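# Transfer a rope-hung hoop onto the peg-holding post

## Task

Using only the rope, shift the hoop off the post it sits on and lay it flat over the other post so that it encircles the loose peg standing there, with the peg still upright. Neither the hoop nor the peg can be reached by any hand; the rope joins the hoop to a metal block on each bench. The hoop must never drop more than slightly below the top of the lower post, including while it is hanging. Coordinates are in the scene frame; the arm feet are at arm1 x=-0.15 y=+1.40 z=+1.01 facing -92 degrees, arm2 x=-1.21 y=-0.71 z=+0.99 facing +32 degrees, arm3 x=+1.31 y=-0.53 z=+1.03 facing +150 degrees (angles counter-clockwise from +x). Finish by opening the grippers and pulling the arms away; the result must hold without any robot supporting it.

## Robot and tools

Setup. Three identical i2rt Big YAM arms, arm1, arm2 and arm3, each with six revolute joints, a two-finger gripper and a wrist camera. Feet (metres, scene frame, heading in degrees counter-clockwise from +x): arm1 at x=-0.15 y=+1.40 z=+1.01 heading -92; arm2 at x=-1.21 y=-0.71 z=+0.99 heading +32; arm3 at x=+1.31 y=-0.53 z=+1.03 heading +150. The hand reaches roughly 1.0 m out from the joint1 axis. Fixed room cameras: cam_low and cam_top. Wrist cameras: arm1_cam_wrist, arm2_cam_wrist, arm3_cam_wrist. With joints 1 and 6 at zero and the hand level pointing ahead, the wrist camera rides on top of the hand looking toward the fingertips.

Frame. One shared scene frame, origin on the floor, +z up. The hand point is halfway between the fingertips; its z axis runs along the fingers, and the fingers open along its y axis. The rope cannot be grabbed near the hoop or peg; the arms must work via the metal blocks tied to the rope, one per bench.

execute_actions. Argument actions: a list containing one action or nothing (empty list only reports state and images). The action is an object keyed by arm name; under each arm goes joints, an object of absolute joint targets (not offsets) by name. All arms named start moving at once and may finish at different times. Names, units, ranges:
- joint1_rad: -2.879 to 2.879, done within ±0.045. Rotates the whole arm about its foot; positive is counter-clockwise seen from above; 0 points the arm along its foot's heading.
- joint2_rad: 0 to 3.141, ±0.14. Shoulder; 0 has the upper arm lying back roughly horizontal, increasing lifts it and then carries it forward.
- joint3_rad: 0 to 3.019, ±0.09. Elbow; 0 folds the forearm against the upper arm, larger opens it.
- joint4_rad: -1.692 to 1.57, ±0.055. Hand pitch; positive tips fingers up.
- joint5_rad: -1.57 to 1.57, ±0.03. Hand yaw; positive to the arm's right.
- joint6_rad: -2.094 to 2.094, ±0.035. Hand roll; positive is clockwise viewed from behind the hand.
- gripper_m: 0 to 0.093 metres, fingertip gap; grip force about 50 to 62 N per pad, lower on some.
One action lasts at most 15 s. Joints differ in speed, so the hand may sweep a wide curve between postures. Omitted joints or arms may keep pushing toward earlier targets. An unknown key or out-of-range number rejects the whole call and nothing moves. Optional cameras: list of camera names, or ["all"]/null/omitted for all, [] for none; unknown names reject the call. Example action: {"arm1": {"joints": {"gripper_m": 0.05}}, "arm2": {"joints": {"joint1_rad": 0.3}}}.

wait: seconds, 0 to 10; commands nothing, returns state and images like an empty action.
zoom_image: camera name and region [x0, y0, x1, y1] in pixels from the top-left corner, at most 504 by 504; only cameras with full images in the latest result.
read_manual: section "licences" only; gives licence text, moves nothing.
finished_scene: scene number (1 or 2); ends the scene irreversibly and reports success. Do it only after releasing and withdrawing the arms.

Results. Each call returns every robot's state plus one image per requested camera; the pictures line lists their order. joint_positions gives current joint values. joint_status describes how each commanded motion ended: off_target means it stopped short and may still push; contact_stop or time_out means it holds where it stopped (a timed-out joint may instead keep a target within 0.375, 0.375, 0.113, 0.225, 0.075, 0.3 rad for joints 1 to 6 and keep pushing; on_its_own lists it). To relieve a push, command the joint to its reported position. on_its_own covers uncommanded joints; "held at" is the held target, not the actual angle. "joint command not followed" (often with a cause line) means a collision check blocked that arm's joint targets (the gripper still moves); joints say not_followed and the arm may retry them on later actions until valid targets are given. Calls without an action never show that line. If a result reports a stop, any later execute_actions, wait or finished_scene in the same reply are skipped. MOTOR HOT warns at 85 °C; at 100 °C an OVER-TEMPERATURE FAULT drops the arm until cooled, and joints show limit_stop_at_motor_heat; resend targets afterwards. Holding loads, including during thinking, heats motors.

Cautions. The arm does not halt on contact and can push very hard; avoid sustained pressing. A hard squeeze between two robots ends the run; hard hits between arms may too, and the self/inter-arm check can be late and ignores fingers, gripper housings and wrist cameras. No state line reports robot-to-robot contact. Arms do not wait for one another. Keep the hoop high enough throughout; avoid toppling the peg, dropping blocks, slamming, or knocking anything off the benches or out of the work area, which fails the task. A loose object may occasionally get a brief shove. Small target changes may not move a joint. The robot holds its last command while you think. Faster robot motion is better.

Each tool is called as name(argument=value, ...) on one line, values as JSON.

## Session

execute_actions(actions=[], cameras=["cam_low","cam_top"])

Scene clock: 0.00 s.
arm1.joint_positions: joint1_rad=+0.065 joint2_rad=+0.588 joint3_rad=+1.661 joint4_rad=-1.128 joint5_rad=+0.206 joint6_rad=+0.672 gripper_m=+0.095
arm1.joint_status: not commanded
arm1.hand: x=-0.1756 y=+1.2398 z=+1.7261 quat_wxyz=(-0.592, -0.674, -0.259, +0.357) (m; scene frame)
arm2.joint_positions: joint1_rad=-0.011 joint2_rad=+0.404 joint3_rad=+1.664 joint4_rad=-1.154 joint5_rad=+0.239 joint6_rad=+0.436 gripper_m=+0.094
arm2.joint_status: not commanded
arm2.hand: x=-1.1305 y=-0.7205 z=+1.7191 quat_wxyz=(-0.687, -0.055, -0.670, -0.276) (m; scene frame)
arm3.joint_positions: joint1_rad=-0.121 joint2_rad=+0.541 joint3_rad=+1.473 joint4_rad=-1.591 joint5_rad=-0.012 joint6_rad=-0.637 gripper_m=+0.094
arm3.joint_status: not commanded
arm3.hand: x=+1.1968 y=-0.4397 z=+1.5691 quat_wxyz=(-0.259, +0.895, -0.004, -0.364) (m; scene frame)
pictures: cam_low, cam_top
Images, in order (width x height): cam_low 672x504, cam_top 672x504.

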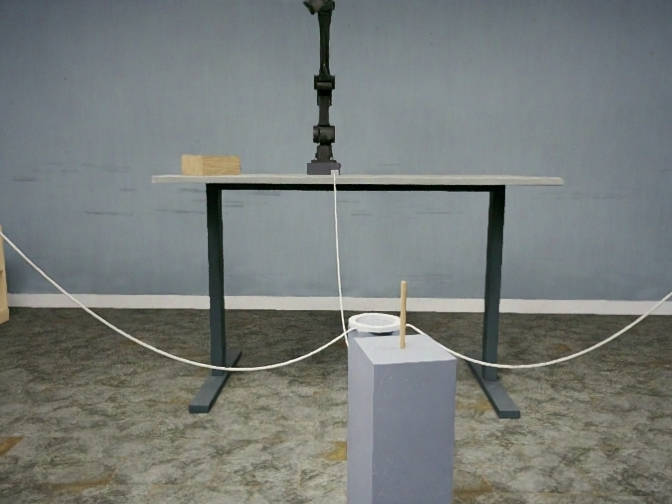

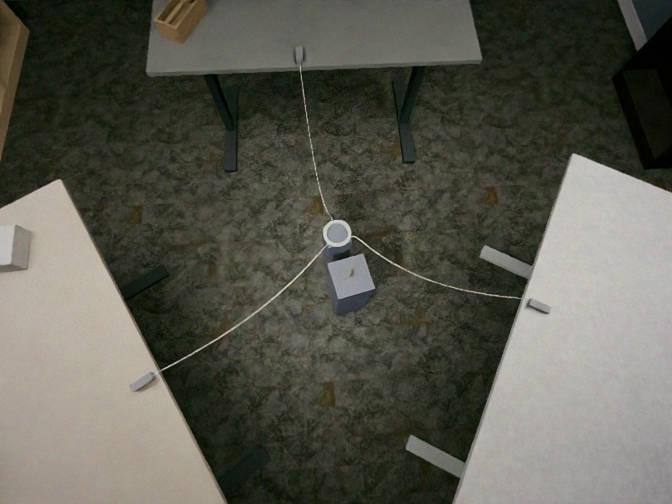

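execute_actions(actions=[{"arm1":{"joints":{"joint1_rad":0.125,"joint2_rad":2.045,"joint3_rad":1.55,"joint4_rad":-0.985,"joint5_rad":0,"joint6_rad":0.125}},"arm2":{"joints":{"joint1_rad":-0.205,"joint2_rad":1.97,"joint3_rad":1.47,"joint4_rad":-0.96,"joint5_rad":0,"joint6_rad":-0.215}},"arm3":{"joints":{"joint1_rad":0.22,"joint2_rad":2.07,"joint3_rad":1.55,"joint4_rad":-0.95,"joint5_rad":0,"joint6_rad":0.24}}}], cameras=["arm1_cam_wrist","arm2_cam_wrist","arm3_cam_wrist"])

Scene clock: 2.50 s.
arm1.joint_positions: joint1_rad=+0.117 joint2_rad=+2.043 joint3_rad=+1.532 joint4_rad=-0.990 joint5_rad=+0.004 joint6_rad=+0.139 gripper_m=+0.095
arm1.joint_status: all done
arm1.hand: x=-0.0976 y=+0.7992 z=+1.0163 quat_wxyz=(-0.029, -0.726, -0.686, +0.028) (m; scene frame)
arm2.joint_positions: joint1_rad=-0.199 joint2_rad=+1.990 joint3_rad=+1.453 joint4_rad=-0.966 joint5_rad=+0.004 joint6_rad=-0.208 gripper_m=+0.094
arm2.joint_status: all done
arm2.hand: x=-0.6590 y=-0.5142 z=+0.9923 quat_wxyz=(-0.030, +0.276, -0.961, -0.002) (m; scene frame)
arm3.joint_positions: joint1_rad=+0.215 joint2_rad=+2.072 joint3_rad=+1.538 joint4_rad=-0.967 joint5_rad=+0.000 joint6_rad=+0.227 gripper_m=+0.094
arm3.joint_status: all done
arm3.hand: x=+0.7320 y=-0.3448 z=+1.0268 quat_wxyz=(+0.001, +0.963, -0.266, -0.043) (m; scene frame)
pictures: arm1_cam_wrist, arm2_cam_wrist, arm3_cam_wrist
Images, in order (width x height): arm1_cam_wrist 616x616, arm2_cam_wrist 616x616, arm3_cam_wrist 616x616.

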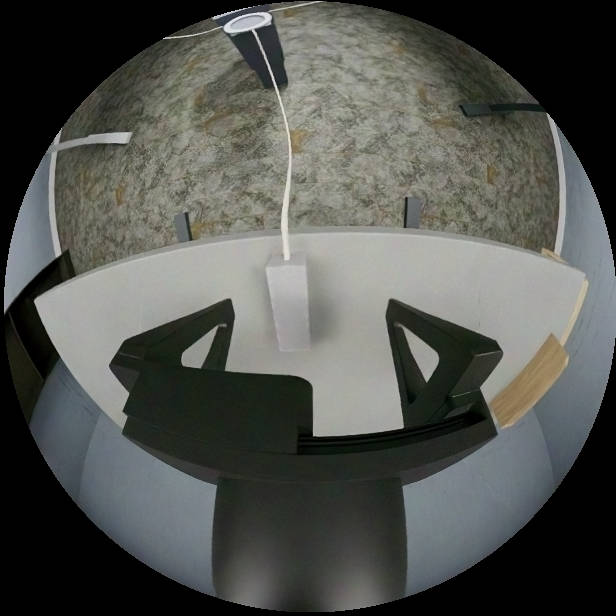

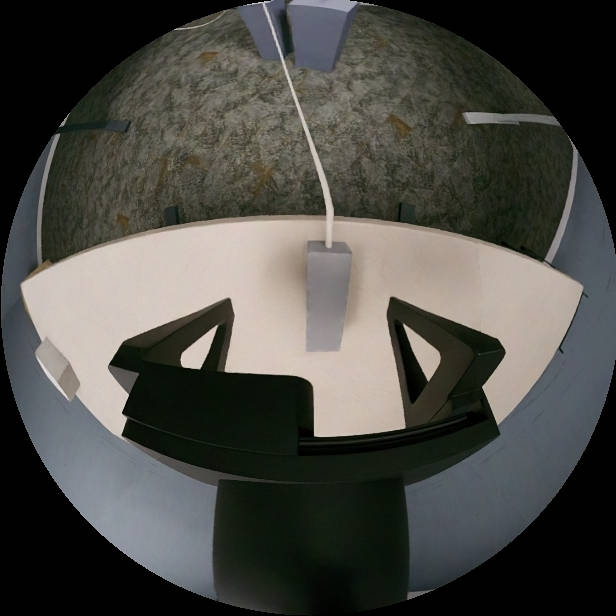

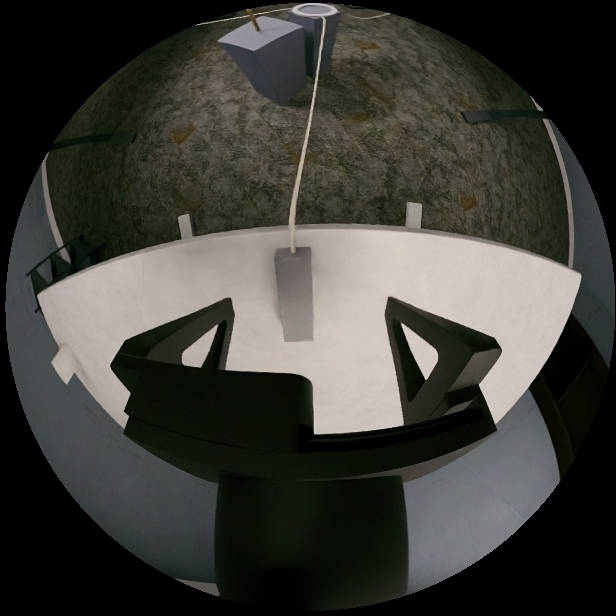

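execute_actions(actions=[{"arm1":{"joints":{"joint1_rad":0.145,"joint2_rad":2.11,"joint6_rad":0.11}},"arm2":{"joints":{"joint1_rad":-0.222,"joint2_rad":2.025}},"arm3":{"joints":{"joint1_rad":0.24,"joint2_rad":2.15}}}], cameras=["arm1_cam_wrist","arm2_cam_wrist","arm3_cam_wrist"])

Scene clock: 3.97 s.
arm1.joint_positions: joint1_rad=+0.141 joint2_rad=+2.100 joint3_rad=+1.532 joint4_rad=-0.990 joint5_rad=+0.003 joint6_rad=+0.124 gripper_m=+0.095
arm1.joint_status: all done
arm1.hand: x=-0.0843 y=+0.8083 z=+0.9831 quat_wxyz=(-0.007, -0.713, -0.701, +0.010) (m; scene frame)
arm2.joint_positions: joint1_rad=-0.216 joint2_rad=+2.029 joint3_rad=+1.453 joint4_rad=-0.966 joint5_rad=+0.003 joint6_rad=-0.208 gripper_m=+0.094
arm2.joint_status: all done
arm2.hand: x=-0.6608 y=-0.5250 z=+0.9706 quat_wxyz=(-0.011, +0.268, -0.963, -0.001) (m; scene frame)
arm3.joint_positions: joint1_rad=+0.234 joint2_rad=+2.151 joint3_rad=+1.538 joint4_rad=-0.966 joint5_rad=+0.000 joint6_rad=+0.227 gripper_m=+0.094
arm3.joint_status: all done
arm3.hand: x=+0.7397 y=-0.3595 z=+0.9811 quat_wxyz=(+0.003, +0.966, -0.257, -0.004) (m; scene frame)
pictures: arm1_cam_wrist, arm2_cam_wrist, arm3_cam_wrist
Images, in order (width x height): arm1_cam_wrist 616x616, arm2_cam_wrist 616x616, arm3_cam_wrist 616x616.

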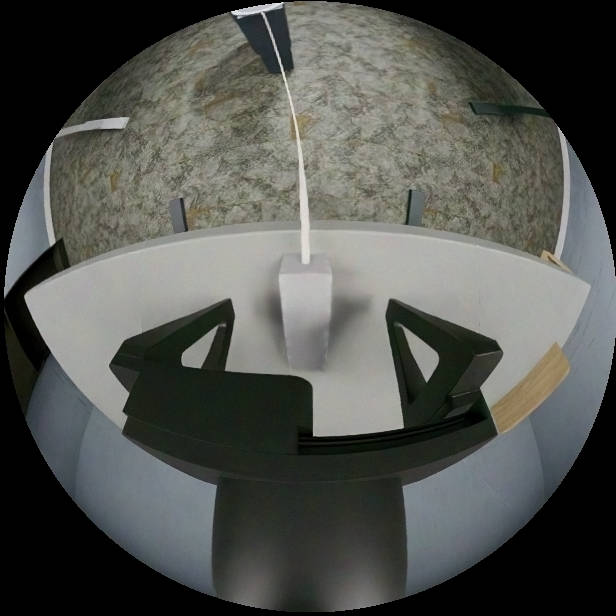

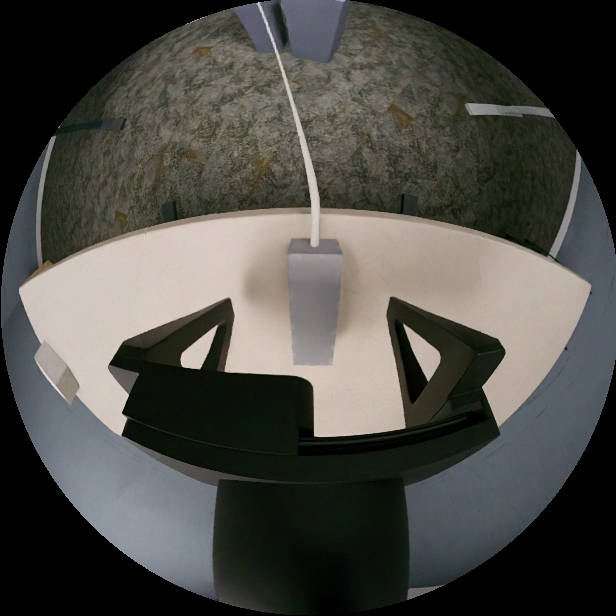

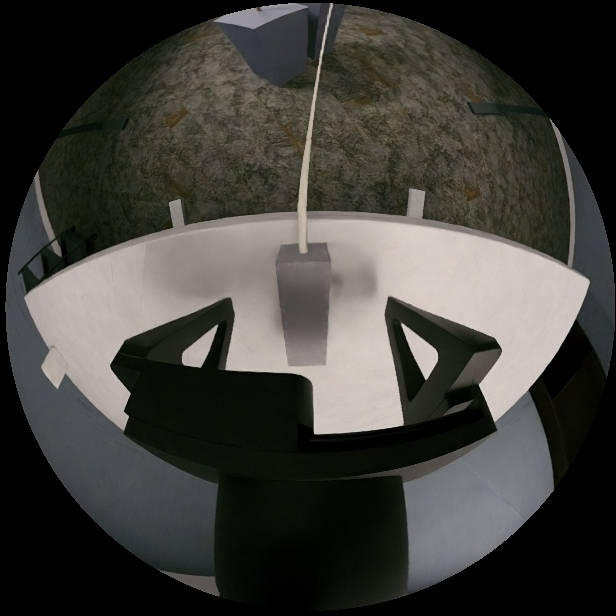

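execute_actions(actions=[{"arm1":{"joints":{"joint3_rad":1.51}},"arm2":{"joints":{"joint3_rad":1.43,"joint4_rad":-0.935}},"arm3":{"joints":{"joint3_rad":1.525}}}], cameras=[])

execute_actions(actions=[{"arm1":{"joints":{"gripper_m":0.0}},"arm2":{"joints":{"gripper_m":0.0}},"arm3":{"joints":{"gripper_m":0.0}}}], cameras=[])

execute_actions(actions=[{"arm1":{"joints":{"joint2_rad":1.66,"joint3_rad":1.5,"joint4_rad":-1.4,"joint6_rad":0}},"arm2":{"joints":{"joint1_rad":0,"joint2_rad":1.92,"joint3_rad":1.87,"joint4_rad":-1.47,"joint6_rad":0}},"arm3":{"joints":{"joint1_rad":0.06,"joint2_rad":1.92,"joint3_rad":1.85,"joint4_rad":-1.47,"joint6_rad":0}}}])

Scene clock: 6.10 s.
arm1.joint_positions: joint1_rad=+0.141 joint2_rad=+2.100 joint3_rad=+1.508 joint4_rad=-0.990 joint5_rad=+0.003 joint6_rad=+0.124 gripper_m=+0.095
arm1.joint_status: all done
arm1.hand: x=-0.0855 y=+0.8191 z=+0.9753 quat_wxyz=(+0.002, -0.713, -0.701, +0.002) (m; scene frame)
arm2.joint_positions: joint1_rad=-0.216 joint2_rad=+2.029 joint3_rad=+1.424 joint4_rad=-0.946 joint5_rad=+0.003 joint6_rad=-0.208 gripper_m=+0.094
arm2.joint_status: all done
arm2.hand: x=-0.6687 y=-0.5277 z=+0.9616 quat_wxyz=(-0.006, +0.268, -0.963, -0.001) (m; scene frame)
arm3.joint_positions: joint1_rad=+0.234 joint2_rad=+2.151 joint3_rad=+1.532 joint4_rad=-0.966 joint5_rad=+0.000 joint6_rad=+0.227 gripper_m=+0.094
arm3.joint_status: all done
arm3.hand: x=+0.7425 y=-0.3604 z=+0.9791 quat_wxyz=(+0.003, +0.966, -0.257, -0.001) (m; scene frame)
pictures: none
No camera images: the call's "cameras" was empty. Leave "cameras" out to get every camera's image.

Scene clock: 6.83 s.
arm1.joint_positions: joint1_rad=+0.141 joint2_rad=+2.100 joint3_rad=+1.508 joint4_rad=-0.990 joint5_rad=+0.002 joint6_rad=+0.123 gripper_m=+0.025
arm1.joint_status: gripper_m off_target (ended at +0.025, target +0.000)
arm1.hand: x=-0.0852 y=+0.8191 z=+0.9753 quat_wxyz=(+0.002, -0.713, -0.701, +0.002) (m; scene frame)
arm2.joint_positions: joint1_rad=-0.216 joint2_rad=+2.029 joint3_rad=+1.424 joint4_rad=-0.944 joint5_rad=+0.002 joint6_rad=-0.209 gripper_m=+0.024
arm2.joint_status: gripper_m off_target (ended at +0.024, target +0.000)
arm2.hand: x=-0.6683 y=-0.5277 z=+0.9616 quat_wxyz=(-0.007, +0.269, -0.963, -0.001) (m; scene frame)
arm3.joint_positions: joint1_rad=+0.234 joint2_rad=+2.151 joint3_rad=+1.532 joint4_rad=-0.966 joint5_rad=-0.001 joint6_rad=+0.228 gripper_m=+0.025
arm3.joint_status: gripper_m off_target (ended at +0.025, target +0.000)
arm3.hand: x=+0.7425 y=-0.3604 z=+0.9791 quat_wxyz=(+0.003, +0.966, -0.257, -0.001) (m; scene frame)
pictures: none
No camera images: the call's "cameras" was empty. Leave "cameras" out to get every camera's image.

Scene clock: 8.50 s.
arm1.joint_positions: joint1_rad=+0.141 joint2_rad=+1.657 joint3_rad=+1.476 joint4_rad=-1.391 joint5_rad=+0.002 joint6_rad=+0.014 gripper_m=+0.025
arm1.joint_status: all done
arm1.hand: x=-0.0941 y=+0.9093 z=+1.1974 quat_wxyz=(-0.001, -0.674, -0.739, +0.005) (m; scene frame)
arm2.joint_positions: joint1_rad=-0.004 joint2_rad=+1.933 joint3_rad=+1.829 joint4_rad=-1.462 joint5_rad=-0.002 joint6_rad=-0.007 gripper_m=+0.024
arm2.joint_status: all done
arm2.hand: x=-0.6922 y=-0.4018 z=+1.1596 quat_wxyz=(+0.002, +0.273, -0.962, -0.003) (m; scene frame)
arm3.joint_positions: joint1_rad=+0.061 joint2_rad=+1.934 joint3_rad=+1.836 joint4_rad=-1.453 joint5_rad=+0.001 joint6_rad=+0.013 gripper_m=+0.025
arm3.joint_status: all done
arm3.hand: x=+0.7746 y=-0.2599 z=+1.2132 quat_wxyz=(+0.000, +0.971, -0.237, -0.018) (m; scene frame)
pictures: arm1_cam_wrist, arm2_cam_wrist, arm3_cam_wrist, cam_low, cam_top
Images, in order (width x height): arm1_cam_wrist 616x616, arm2_cam_wrist 616x616, arm3_cam_wrist 616x616, cam_low 672x504, cam_top 672x504.

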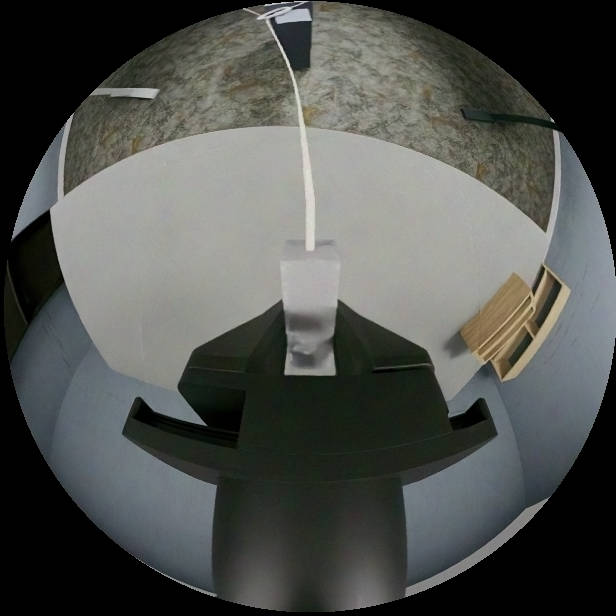

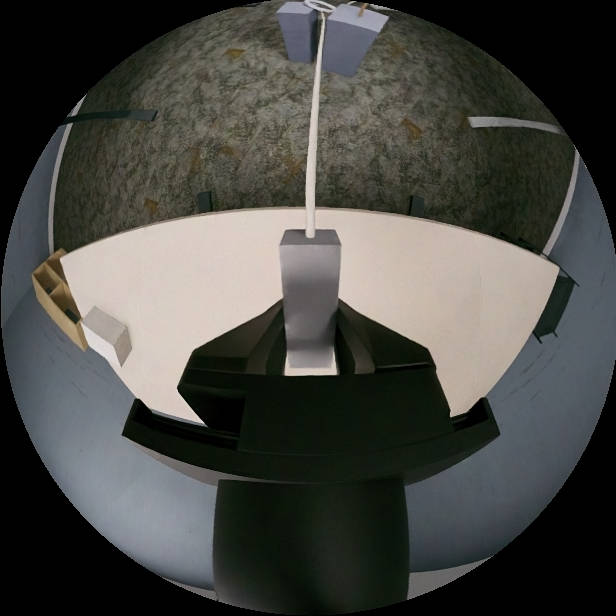

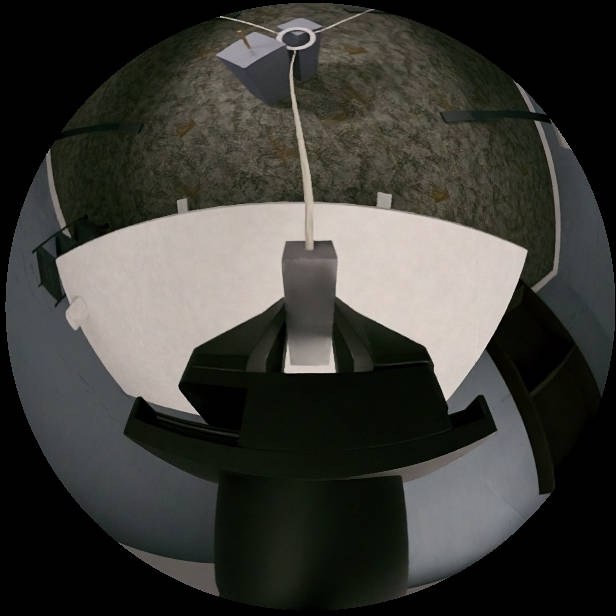

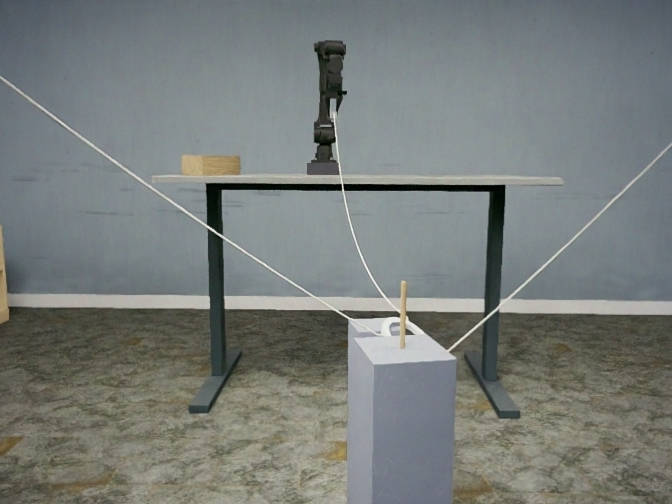

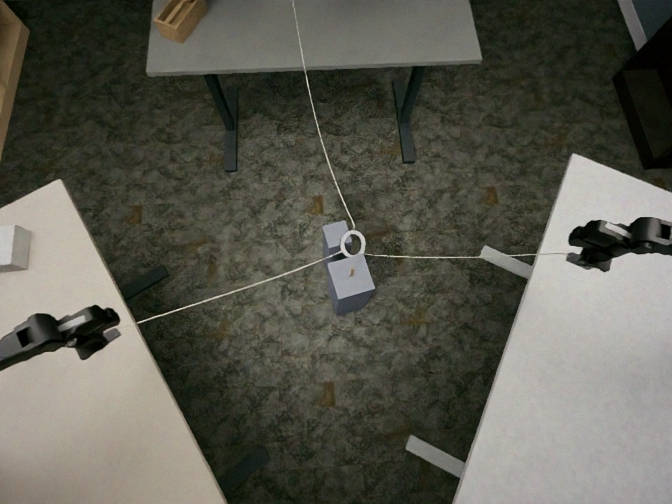

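execute_actions(actions=[{"arm1":{"joints":{"joint2_rad":1.42}},"arm2":{"joints":{"joint2_rad":1.76}},"arm3":{"joints":{"joint2_rad":1.80}}}], cameras=["cam_low","cam_top"])

Scene clock: 10.20 s.
arm1.joint_positions: joint1_rad=+0.141 joint2_rad=+1.420 joint3_rad=+1.476 joint4_rad=-1.391 joint5_rad=+0.002 joint6_rad=+0.013 gripper_m=+0.025
arm1.joint_status: all done
arm1.hand: x=-0.0967 y=+0.9371 z=+1.3074 quat_wxyz=(-0.090, -0.668, -0.734, +0.083) (m; scene frame)
arm2.joint_positions: joint1_rad=-0.004 joint2_rad=+1.775 joint3_rad=+1.829 joint4_rad=-1.464 joint5_rad=-0.002 joint6_rad=-0.007 gripper_m=+0.024
arm2.joint_status: all done
arm2.hand: x=-0.7038 y=-0.4094 z=+1.2504 quat_wxyz=(-0.073, +0.273, -0.959, -0.024) (m; scene frame)
arm3.joint_positions: joint1_rad=+0.061 joint2_rad=+1.802 joint3_rad=+1.836 joint4_rad=-1.453 joint5_rad=+0.001 joint6_rad=+0.013 gripper_m=+0.025
arm3.joint_status: all done
arm3.hand: x=+0.7858 y=-0.2649 z=+1.2891 quat_wxyz=(-0.015, +0.968, -0.236, -0.082) (m; scene frame)
pictures: cam_low, cam_top
Images, in order (width x height): cam_low 672x504, cam_top 672x504.

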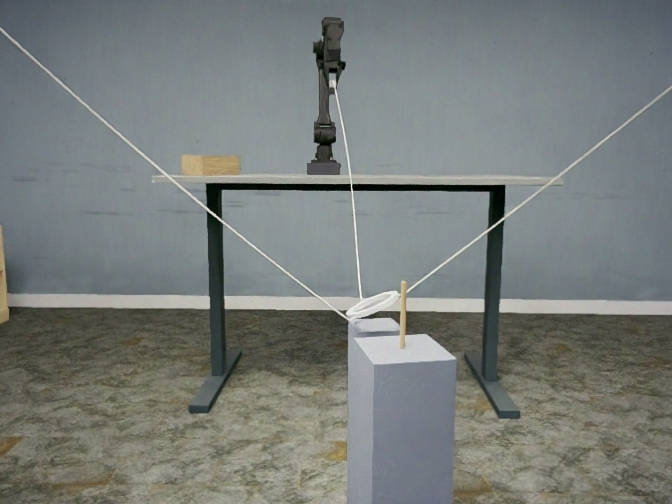

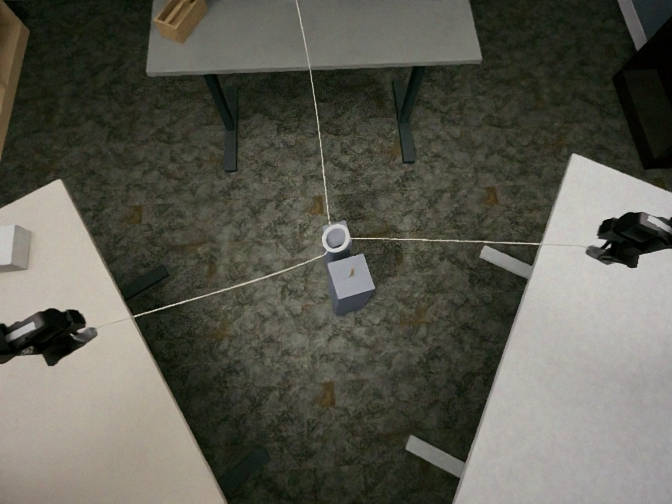

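execute_actions(actions=[{"arm1":{"joints":{"joint2_rad":1.22,"joint3_rad":1.29}},"arm2":{"joints":{"joint2_rad":1.53,"joint3_rad":1.64}},"arm3":{"joints":{"joint2_rad":1.56,"joint3_rad":1.60}}}], cameras=["cam_low","cam_top"])

Scene clock: 11.90 s.
arm1.joint_positions: joint1_rad=+0.141 joint2_rad=+1.223 joint3_rad=+1.282 joint4_rad=-1.393 joint5_rad=+0.002 joint6_rad=+0.013 gripper_m=+0.025
arm1.joint_status: all done
arm1.hand: x=-0.1048 y=+1.0118 z=+1.3022 quat_wxyz=(-0.090, -0.668, -0.734, +0.083) (m; scene frame)
arm2.joint_positions: joint1_rad=-0.004 joint2_rad=+1.542 joint3_rad=+1.629 joint4_rad=-1.465 joint5_rad=-0.002 joint6_rad=-0.007 gripper_m=+0.024
arm2.joint_status: all done
arm2.hand: x=-0.7716 y=-0.4509 z=+1.2881 quat_wxyz=(-0.088, +0.272, -0.958, -0.028) (m; scene frame)
arm3.joint_positions: joint1_rad=+0.061 joint2_rad=+1.562 joint3_rad=+1.600 joint4_rad=-1.457 joint5_rad=+0.001 joint6_rad=+0.012 gripper_m=+0.025
arm3.joint_status: all done
arm3.hand: x=+0.8651 y=-0.3044 z=+1.3157 quat_wxyz=(-0.015, +0.968, -0.236, -0.082) (m; scene frame)
pictures: cam_low, cam_top
Images, in order (width x height): cam_low 672x504, cam_top 672x504.

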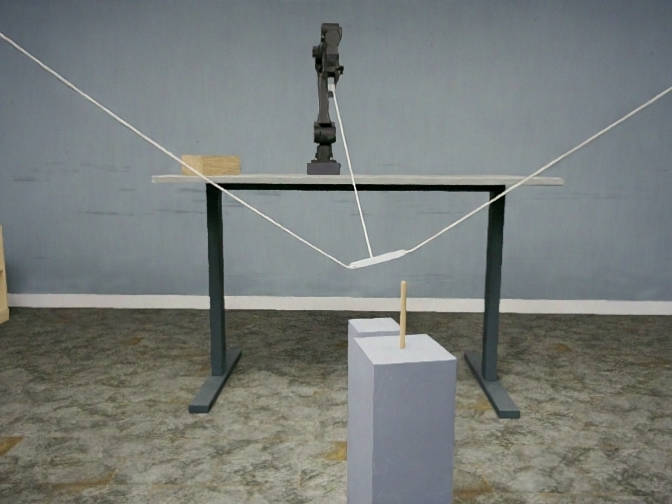

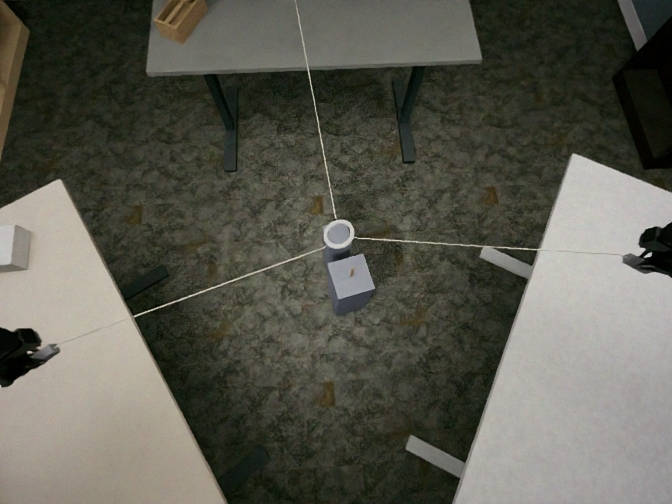

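execute_actions(actions=[{"arm1":{"joints":{"joint2_rad":1.39,"joint3_rad":1.60,"joint4_rad":-1.5}},"arm2":{"joints":{"joint1_rad":-0.145,"joint3_rad":1.87,"joint4_rad":-1.55,"joint6_rad":-0.12}},"arm3":{"joints":{"joint1_rad":0.29,"joint2_rad":1.46,"joint4_rad":-1.57,"joint6_rad":0.23}}}], cameras=["cam_low","cam_top"])

Scene clock: 14.03 s.
arm1.joint_positions: joint1_rad=+0.141 joint2_rad=+1.409 joint3_rad=+1.549 joint4_rad=-1.489 joint5_rad=+0.002 joint6_rad=+0.013 gripper_m=+0.025
arm1.joint_status: all done
arm1.hand: x=-0.0978 y=+0.9479 z=+1.3386 quat_wxyz=(-0.085, -0.669, -0.734, +0.079) (m; scene frame)
arm2.joint_positions: joint1_rad=-0.151 joint2_rad=+1.549 joint3_rad=+1.814 joint4_rad=-1.544 joint5_rad=+0.000 joint6_rad=-0.113 gripper_m=+0.024
arm2.joint_status: all done
arm2.hand: x=-0.7234 y=-0.5118 z=+1.3603 quat_wxyz=(-0.140, +0.251, -0.958, -0.022) (m; scene frame)
arm3.joint_positions: joint1_rad=+0.295 joint2_rad=+1.469 joint3_rad=+1.594 joint4_rad=-1.553 joint5_rad=-0.001 joint6_rad=+0.217 gripper_m=+0.025
arm3.joint_status: all done
arm3.hand: x=+0.8649 y=-0.4245 z=+1.3531 quat_wxyz=(+0.002, +0.972, -0.222, -0.080) (m; scene frame)
pictures: cam_low, cam_top
Images, in order (width x height): cam_low 672x504, cam_top 672x504.

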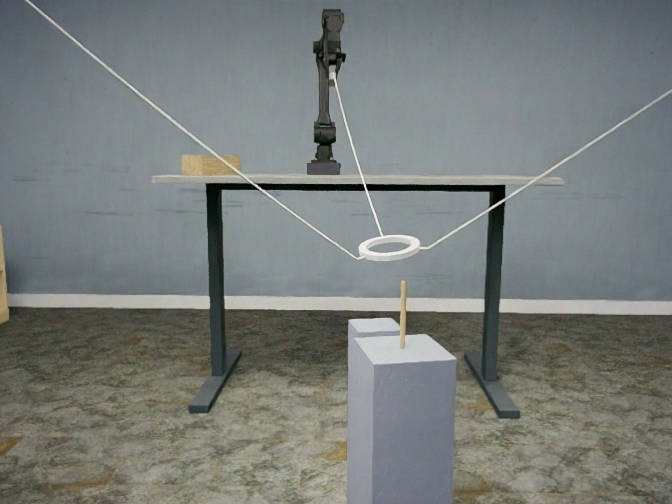

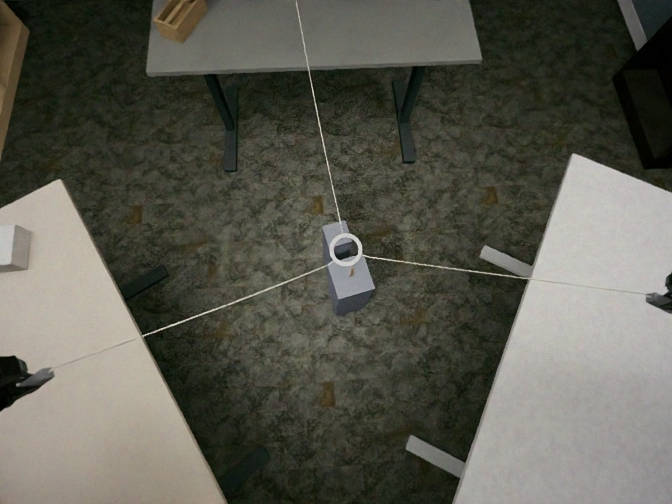

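execute_actions(actions=[{"arm1":{"joints":{"joint1_rad":0.3,"joint6_rad":0.2,"joint2_rad":1.56,"joint3_rad":1.77}},"arm2":{"joints":{"joint1_rad":-0.285,"joint6_rad":-0.25}},"arm3":{"joints":{"joint1_rad":0.425,"joint2_rad":1.355,"joint3_rad":1.495,"joint6_rad":0.35}}}], cameras=["cam_low","cam_top"])

zoom_image(camera="cam_top", region=[310,230,400,310])

Scene clock: 15.80 s.
arm1.joint_positions: joint1_rad=+0.306 joint2_rad=+1.574 joint3_rad=+1.712 joint4_rad=-1.494 joint5_rad=+0.000 joint6_rad=+0.185 gripper_m=+0.025
arm1.joint_status: all done
arm1.hand: x=-0.0063 y=+0.9029 z=+1.3311 quat_wxyz=(-0.093, -0.671, -0.733, +0.061) (m; scene frame)
arm2.joint_positions: joint1_rad=-0.290 joint2_rad=+1.549 joint3_rad=+1.814 joint4_rad=-1.544 joint5_rad=+0.000 joint6_rad=-0.244 gripper_m=+0.024
arm2.joint_status: all done
arm2.hand: x=-0.7000 y=-0.5803 z=+1.3601 quat_wxyz=(-0.142, +0.247, -0.959, -0.003) (m; scene frame)
arm3.joint_positions: joint1_rad=+0.433 joint2_rad=+1.368 joint3_rad=+1.493 joint4_rad=-1.555 joint5_rad=+0.000 joint6_rad=+0.337 gripper_m=+0.025
arm3.joint_status: all done
arm3.hand: x=+0.8934 y=-0.4915 z=+1.3533 quat_wxyz=(+0.011, +0.974, -0.213, -0.078) (m; scene frame)
pictures: cam_low, cam_top
Images, in order (width x height): cam_low 672x504, cam_top 672x504.

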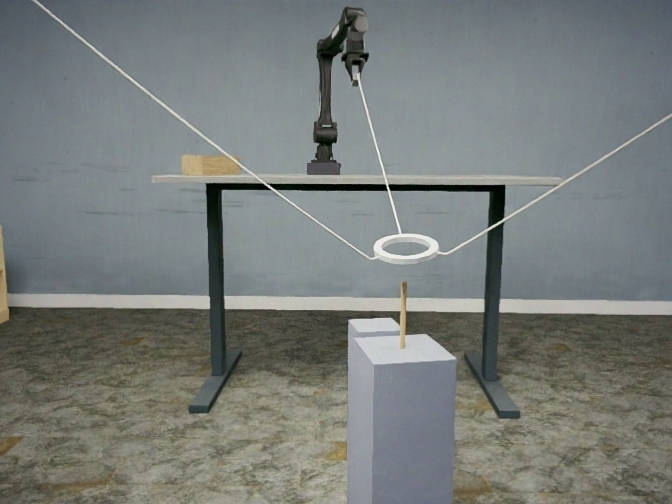

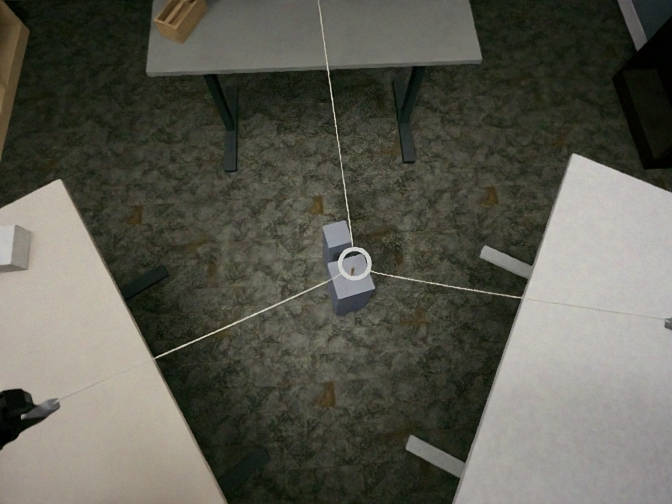

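Region (310, 230, 400, 310) of cam_top's 672x504 image, scaled by 5.600, with more detail than that image has.

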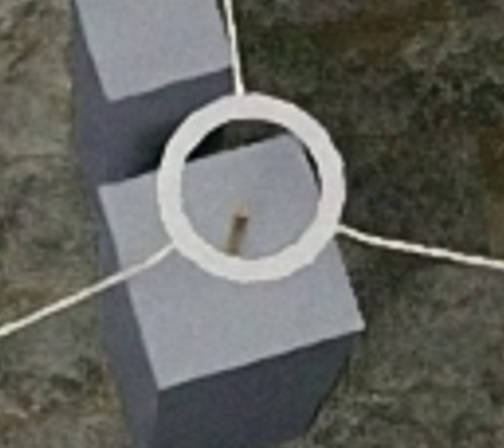

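Well centred. Lower by about 0.1 m.

execute_actions(actions=[{"arm1":{"joints":{"joint3_rad":1.44,"joint4_rad":-1.195}},"arm2":{"joints":{"joint3_rad":1.575,"joint4_rad":-1.335}},"arm3":{"joints":{"joint3_rad":1.24,"joint4_rad":-1.28}}}], cameras=["cam_low","cam_top"])

zoom_image(camera="cam_top", region=[310,230,400,310])

Scene clock: 17.30 s.
arm1.joint_positions: joint1_rad=+0.306 joint2_rad=+1.570 joint3_rad=+1.421 joint4_rad=-1.206 joint5_rad=+0.000 joint6_rad=+0.186 gripper_m=+0.025
arm1.joint_status: all done
arm1.hand: x=-0.0069 y=+0.9033 z=+1.2225 quat_wxyz=(-0.094, -0.671, -0.732, +0.062) (m; scene frame)
arm2.joint_positions: joint1_rad=-0.290 joint2_rad=+1.564 joint3_rad=+1.550 joint4_rad=-1.346 joint5_rad=+0.000 joint6_rad=-0.244 gripper_m=+0.024
arm2.joint_status: all done
arm2.hand: x=-0.7012 y=-0.5803 z=+1.2489 quat_wxyz=(-0.102, +0.249, -0.963, -0.002) (m; scene frame)
arm3.joint_positions: joint1_rad=+0.433 joint2_rad=+1.366 joint3_rad=+1.234 joint4_rad=-1.295 joint5_rad=+0.000 joint6_rad=+0.337 gripper_m=+0.025
arm3.joint_status: all done
arm3.hand: x=+0.8924 y=-0.4917 z=+1.2557 quat_wxyz=(+0.011, +0.974, -0.213, -0.079) (m; scene frame)
pictures: cam_low, cam_top
Images, in order (width x height): cam_low 672x504, cam_top 672x504.

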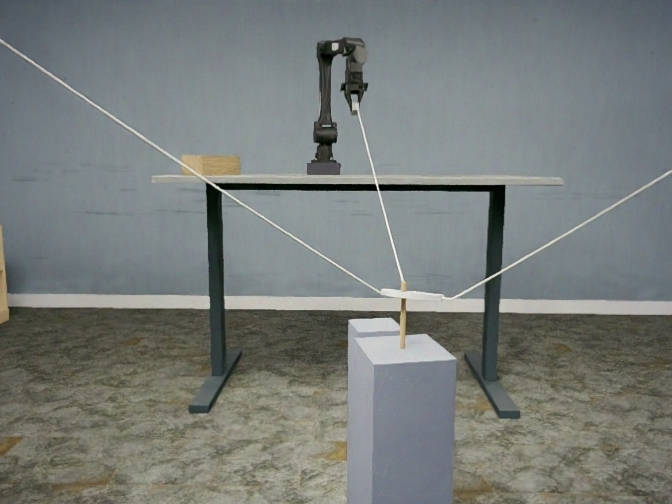

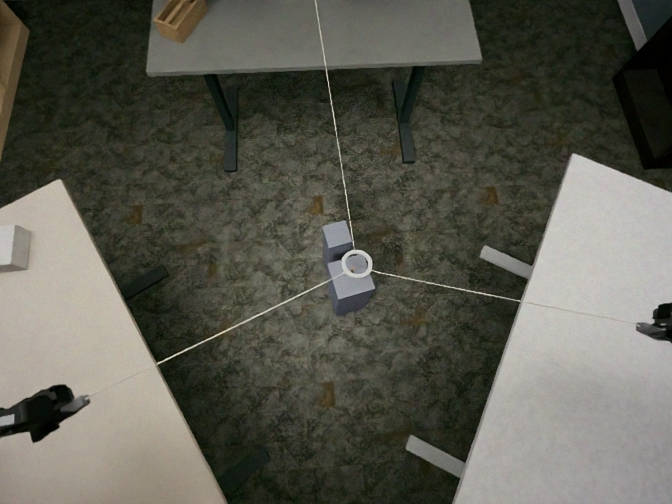

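Region (310, 230, 400, 310) of cam_top's 672x504 image, scaled by 5.600, with more detail than that image has.

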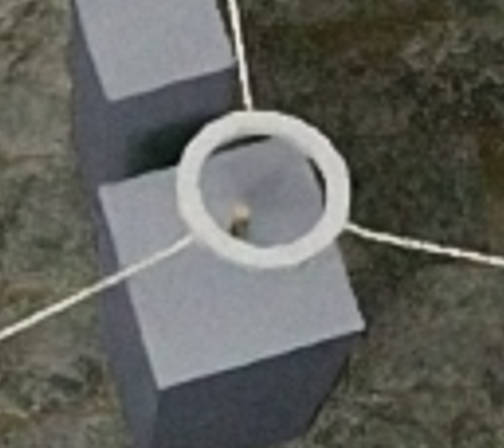

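execute_actions(actions=[{"arm1":{"joints":{"joint2_rad":1.665,"joint4_rad":-1.085}},"arm2":{"joints":{"joint2_rad":1.585,"joint4_rad":-1.285}},"arm3":{"joints":{"joint2_rad":1.465,"joint4_rad":-1.16}}}], cameras=["cam_low","cam_top"])

Scene clock: 18.73 s.
arm1.joint_positions: joint1_rad=+0.306 joint2_rad=+1.682 joint3_rad=+1.421 joint4_rad=-1.095 joint5_rad=+0.000 joint6_rad=+0.186 gripper_m=+0.025
arm1.joint_status: all done
arm1.hand: x=+0.0018 y=+0.8712 z=+1.1714 quat_wxyz=(-0.094, -0.671, -0.732, +0.061) (m; scene frame)
arm2.joint_positions: joint1_rad=-0.290 joint2_rad=+1.605 joint3_rad=+1.550 joint4_rad=-1.297 joint5_rad=+0.000 joint6_rad=-0.244 gripper_m=+0.024
arm2.joint_status: all done
arm2.hand: x=-0.6851 y=-0.5760 z=+1.2304 quat_wxyz=(-0.105, +0.248, -0.963, -0.002) (m; scene frame)
arm3.joint_positions: joint1_rad=+0.433 joint2_rad=+1.487 joint3_rad=+1.234 joint4_rad=-1.175 joint5_rad=+0.000 joint6_rad=+0.337 gripper_m=+0.025
arm3.joint_status: all done
arm3.hand: x=+0.8543 y=-0.4882 z=+1.2095 quat_wxyz=(+0.011, +0.974, -0.213, -0.079) (m; scene frame)
pictures: cam_low, cam_top
Images, in order (width x height): cam_low 672x504, cam_top 672x504.

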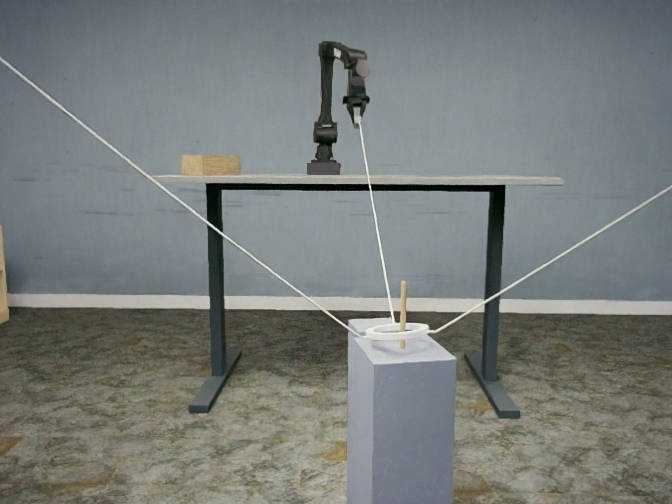

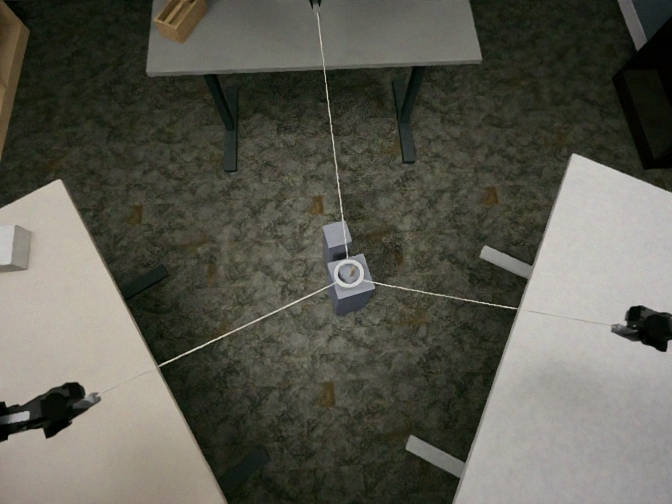

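execute_actions(actions=[{"arm1":{"joints":{"joint2_rad":1.72,"joint4_rad":-1.03}},"arm2":{"joints":{"joint2_rad":1.65,"joint4_rad":-1.21}},"arm3":{"joints":{"joint2_rad":1.51,"joint4_rad":-1.12}}}], cameras=["cam_low"])

execute_actions(actions=[{"arm1":{"joints":{"joint2_rad":2.07,"joint3_rad":1.57,"joint4_rad":-0.98}},"arm2":{"joints":{"joint2_rad":1.97,"joint3_rad":1.42,"joint4_rad":-0.94}},"arm3":{"joints":{"joint2_rad":2.07,"joint3_rad":1.51,"joint4_rad":-0.93}}}], cameras=["cam_low","cam_top"])

Scene clock: 20.10 s.
arm1.joint_positions: joint1_rad=+0.306 joint2_rad=+1.717 joint3_rad=+1.421 joint4_rad=-1.043 joint5_rad=+0.000 joint6_rad=+0.186 gripper_m=+0.025
arm1.joint_status: all done
arm1.hand: x=+0.0053 y=+0.8582 z=+1.1551 quat_wxyz=(-0.101, -0.671, -0.732, +0.066) (m; scene frame)
arm2.joint_positions: joint1_rad=-0.290 joint2_rad=+1.674 joint3_rad=+1.550 joint4_rad=-1.224 joint5_rad=+0.000 joint6_rad=-0.244 gripper_m=+0.024
arm2.joint_status: all done
arm2.hand: x=-0.6617 y=-0.5697 z=+1.1977 quat_wxyz=(-0.108, +0.248, -0.963, -0.002) (m; scene frame)
arm3.joint_positions: joint1_rad=+0.433 joint2_rad=+1.511 joint3_rad=+1.234 joint4_rad=-1.137 joint5_rad=+0.000 joint6_rad=+0.337 gripper_m=+0.025
arm3.joint_status: all done
arm3.hand: x=+0.8441 y=-0.4873 z=+1.1999 quat_wxyz=(+0.012, +0.973, -0.213, -0.085) (m; scene frame)
pictures: cam_low
Images, in order (width x height): cam_low 672x504.

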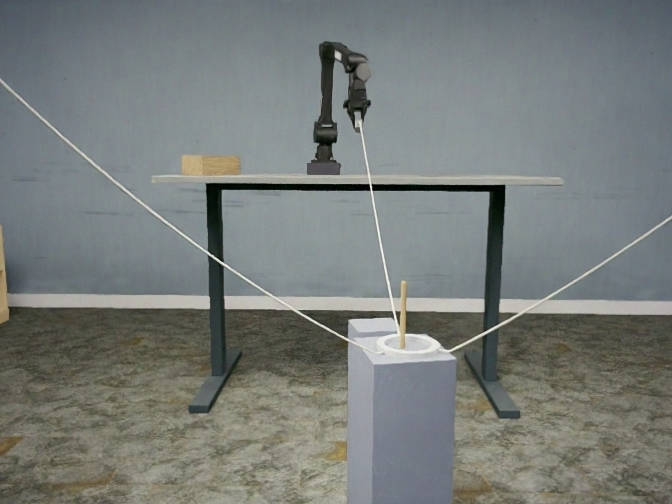

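Scene clock: 21.60 s.
arm1.joint_positions: joint1_rad=+0.306 joint2_rad=+2.096 joint3_rad=+1.543 joint4_rad=-0.984 joint5_rad=+0.000 joint6_rad=+0.186 gripper_m=+0.025
arm1.joint_status: all done
arm1.hand: x=+0.0151 y=+0.8200 z=+0.9886 quat_wxyz=(-0.017, -0.676, -0.737, +0.014) (m; scene frame)
arm2.joint_positions: joint1_rad=-0.290 joint2_rad=+2.004 joint3_rad=+1.400 joint4_rad=-0.950 joint5_rad=+0.000 joint6_rad=-0.244 gripper_m=+0.024
arm2.joint_status: all done
arm2.hand: x=-0.6643 y=-0.5699 z=+0.9675 quat_wxyz=(-0.005, +0.250, -0.968, -0.001) (m; scene frame)
arm3.joint_positions: joint1_rad=+0.433 joint2_rad=+2.092 joint3_rad=+1.482 joint4_rad=-0.937 joint5_rad=+0.000 joint6_rad=+0.338 gripper_m=+0.025
arm3.joint_status: all done
arm3.hand: x=+0.7258 y=-0.4767 z=+0.9975 quat_wxyz=(+0.004, +0.977, -0.214, -0.020) (m; scene frame)
pictures: cam_low, cam_top
Images, in order (width x height): cam_low 672x504, cam_top 672x504.

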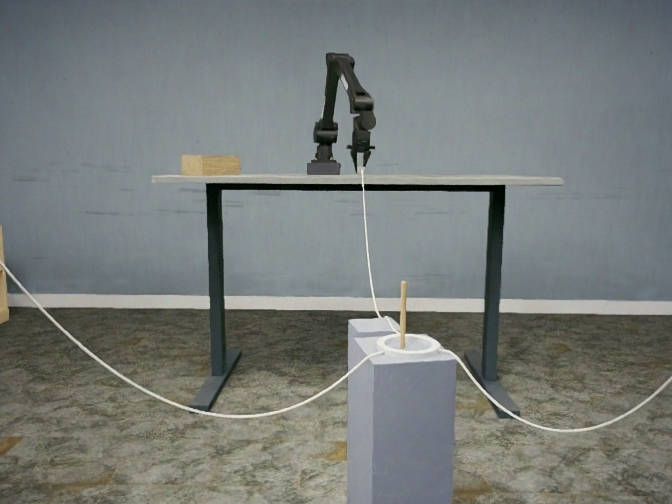

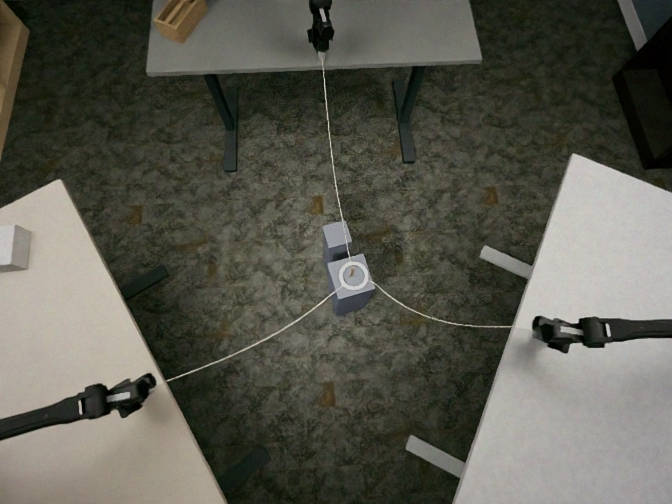

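execute_actions(actions=[{"arm1":{"joints":{"joint3_rad":1.505}},"arm2":{"joints":{"joint3_rad":1.39}},"arm3":{"joints":{"joint3_rad":1.43}}}], cameras=[])

execute_actions(actions=[{"arm1":{"joints":{"gripper_m":0.07}},"arm2":{"joints":{"gripper_m":0.07}},"arm3":{"joints":{"gripper_m":0.07}}}], cameras=[])

execute_actions(actions=[{"arm1":{"joints":{"joint2_rad":1.6}},"arm2":{"joints":{"joint2_rad":1.5}},"arm3":{"joints":{"joint2_rad":1.6}}}], cameras=["cam_top"])

finished_scene(scene=2)

Scene clock: 22.93 s.
arm1.joint_positions: joint1_rad=+0.306 joint2_rad=+2.092 joint3_rad=+1.498 joint4_rad=-0.984 joint5_rad=+0.000 joint6_rad=+0.186 gripper_m=+0.025
arm1.joint_status: all done
arm1.hand: x=+0.0097 y=+0.8391 z=+0.9759 quat_wxyz=(+0.000, -0.676, -0.737, +0.003) (m; scene frame)
arm2.joint_positions: joint1_rad=-0.290 joint2_rad=+2.003 joint3_rad=+1.382 joint4_rad=-0.949 joint5_rad=+0.000 joint6_rad=-0.244 gripper_m=+0.024
arm2.joint_status: all done
arm2.hand: x=-0.6724 y=-0.5721 z=+0.9623 quat_wxyz=(+0.004, +0.250, -0.968, -0.001) (m; scene frame)
arm3.joint_positions: joint1_rad=+0.433 joint2_rad=+2.087 joint3_rad=+1.427 joint4_rad=-0.937 joint5_rad=+0.000 joint6_rad=+0.338 gripper_m=+0.025
arm3.joint_status: all done
arm3.hand: x=+0.7504 y=-0.4791 z=+0.9828 quat_wxyz=(+0.001, +0.977, -0.214, +0.005) (m; scene frame)
pictures: none
No camera images: the call's "cameras" was empty. Leave "cameras" out to get every camera's image.

Scene clock: 23.60 s.
arm1.joint_positions: joint1_rad=+0.306 joint2_rad=+2.092 joint3_rad=+1.498 joint4_rad=-0.984 joint5_rad=+0.000 joint6_rad=+0.186 gripper_m=+0.070
arm1.joint_status: all done
arm1.hand: x=+0.0098 y=+0.8390 z=+0.9764 quat_wxyz=(+0.000, -0.676, -0.737, +0.003) (m; scene frame)
arm2.joint_positions: joint1_rad=-0.290 joint2_rad=+1.997 joint3_rad=+1.382 joint4_rad=-0.949 joint5_rad=+0.000 joint6_rad=-0.244 gripper_m=+0.070
arm2.joint_status: all done
arm2.hand: x=-0.6716 y=-0.5719 z=+0.9653 quat_wxyz=(+0.001, +0.250, -0.968, -0.001) (m; scene frame)
arm3.joint_positions: joint1_rad=+0.433 joint2_rad=+2.086 joint3_rad=+1.427 joint4_rad=-0.937 joint5_rad=+0.000 joint6_rad=+0.338 gripper_m=+0.070
arm3.joint_status: all done
arm3.hand: x=+0.7503 y=-0.4791 z=+0.9833 quat_wxyz=(+0.001, +0.977, -0.214, +0.005) (m; scene frame)
pictures: none
No camera images: the call's "cameras" was empty. Leave "cameras" out to get every camera's image.

Scene clock: 25.13 s.
arm1.joint_positions: joint1_rad=+0.306 joint2_rad=+1.590 joint3_rad=+1.490 joint4_rad=-0.984 joint5_rad=+0.000 joint6_rad=+0.186 gripper_m=+0.070
arm1.joint_status: all done
arm1.hand: x=+0.0125 y=+0.8343 z=+1.2631 quat_wxyz=(-0.207, -0.655, -0.715, +0.132) (m; scene frame)
arm2.joint_positions: joint1_rad=-0.290 joint2_rad=+1.509 joint3_rad=+1.373 joint4_rad=-0.949 joint5_rad=+0.000 joint6_rad=-0.244 gripper_m=+0.070
arm2.joint_status: all done
arm2.hand: x=-0.6636 y=-0.5704 z=+1.2278 quat_wxyz=(-0.237, +0.242, -0.941, -0.003) (m; scene frame)
arm3.joint_positions: joint1_rad=+0.433 joint2_rad=+1.596 joint3_rad=+1.427 joint4_rad=-0.937 joint5_rad=+0.000 joint6_rad=+0.338 gripper_m=+0.070
arm3.joint_status: all done
arm3.hand: x=+0.7322 y=-0.4767 z=+1.2601 quat_wxyz=(+0.030, +0.949, -0.208, -0.236) (m; scene frame)
pictures: cam_top
Images, in order (width x height): cam_top 672x504.

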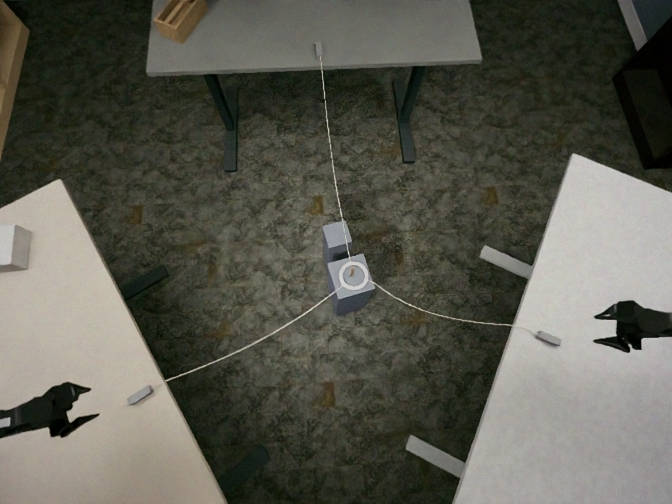

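The scene is finished: the task was done.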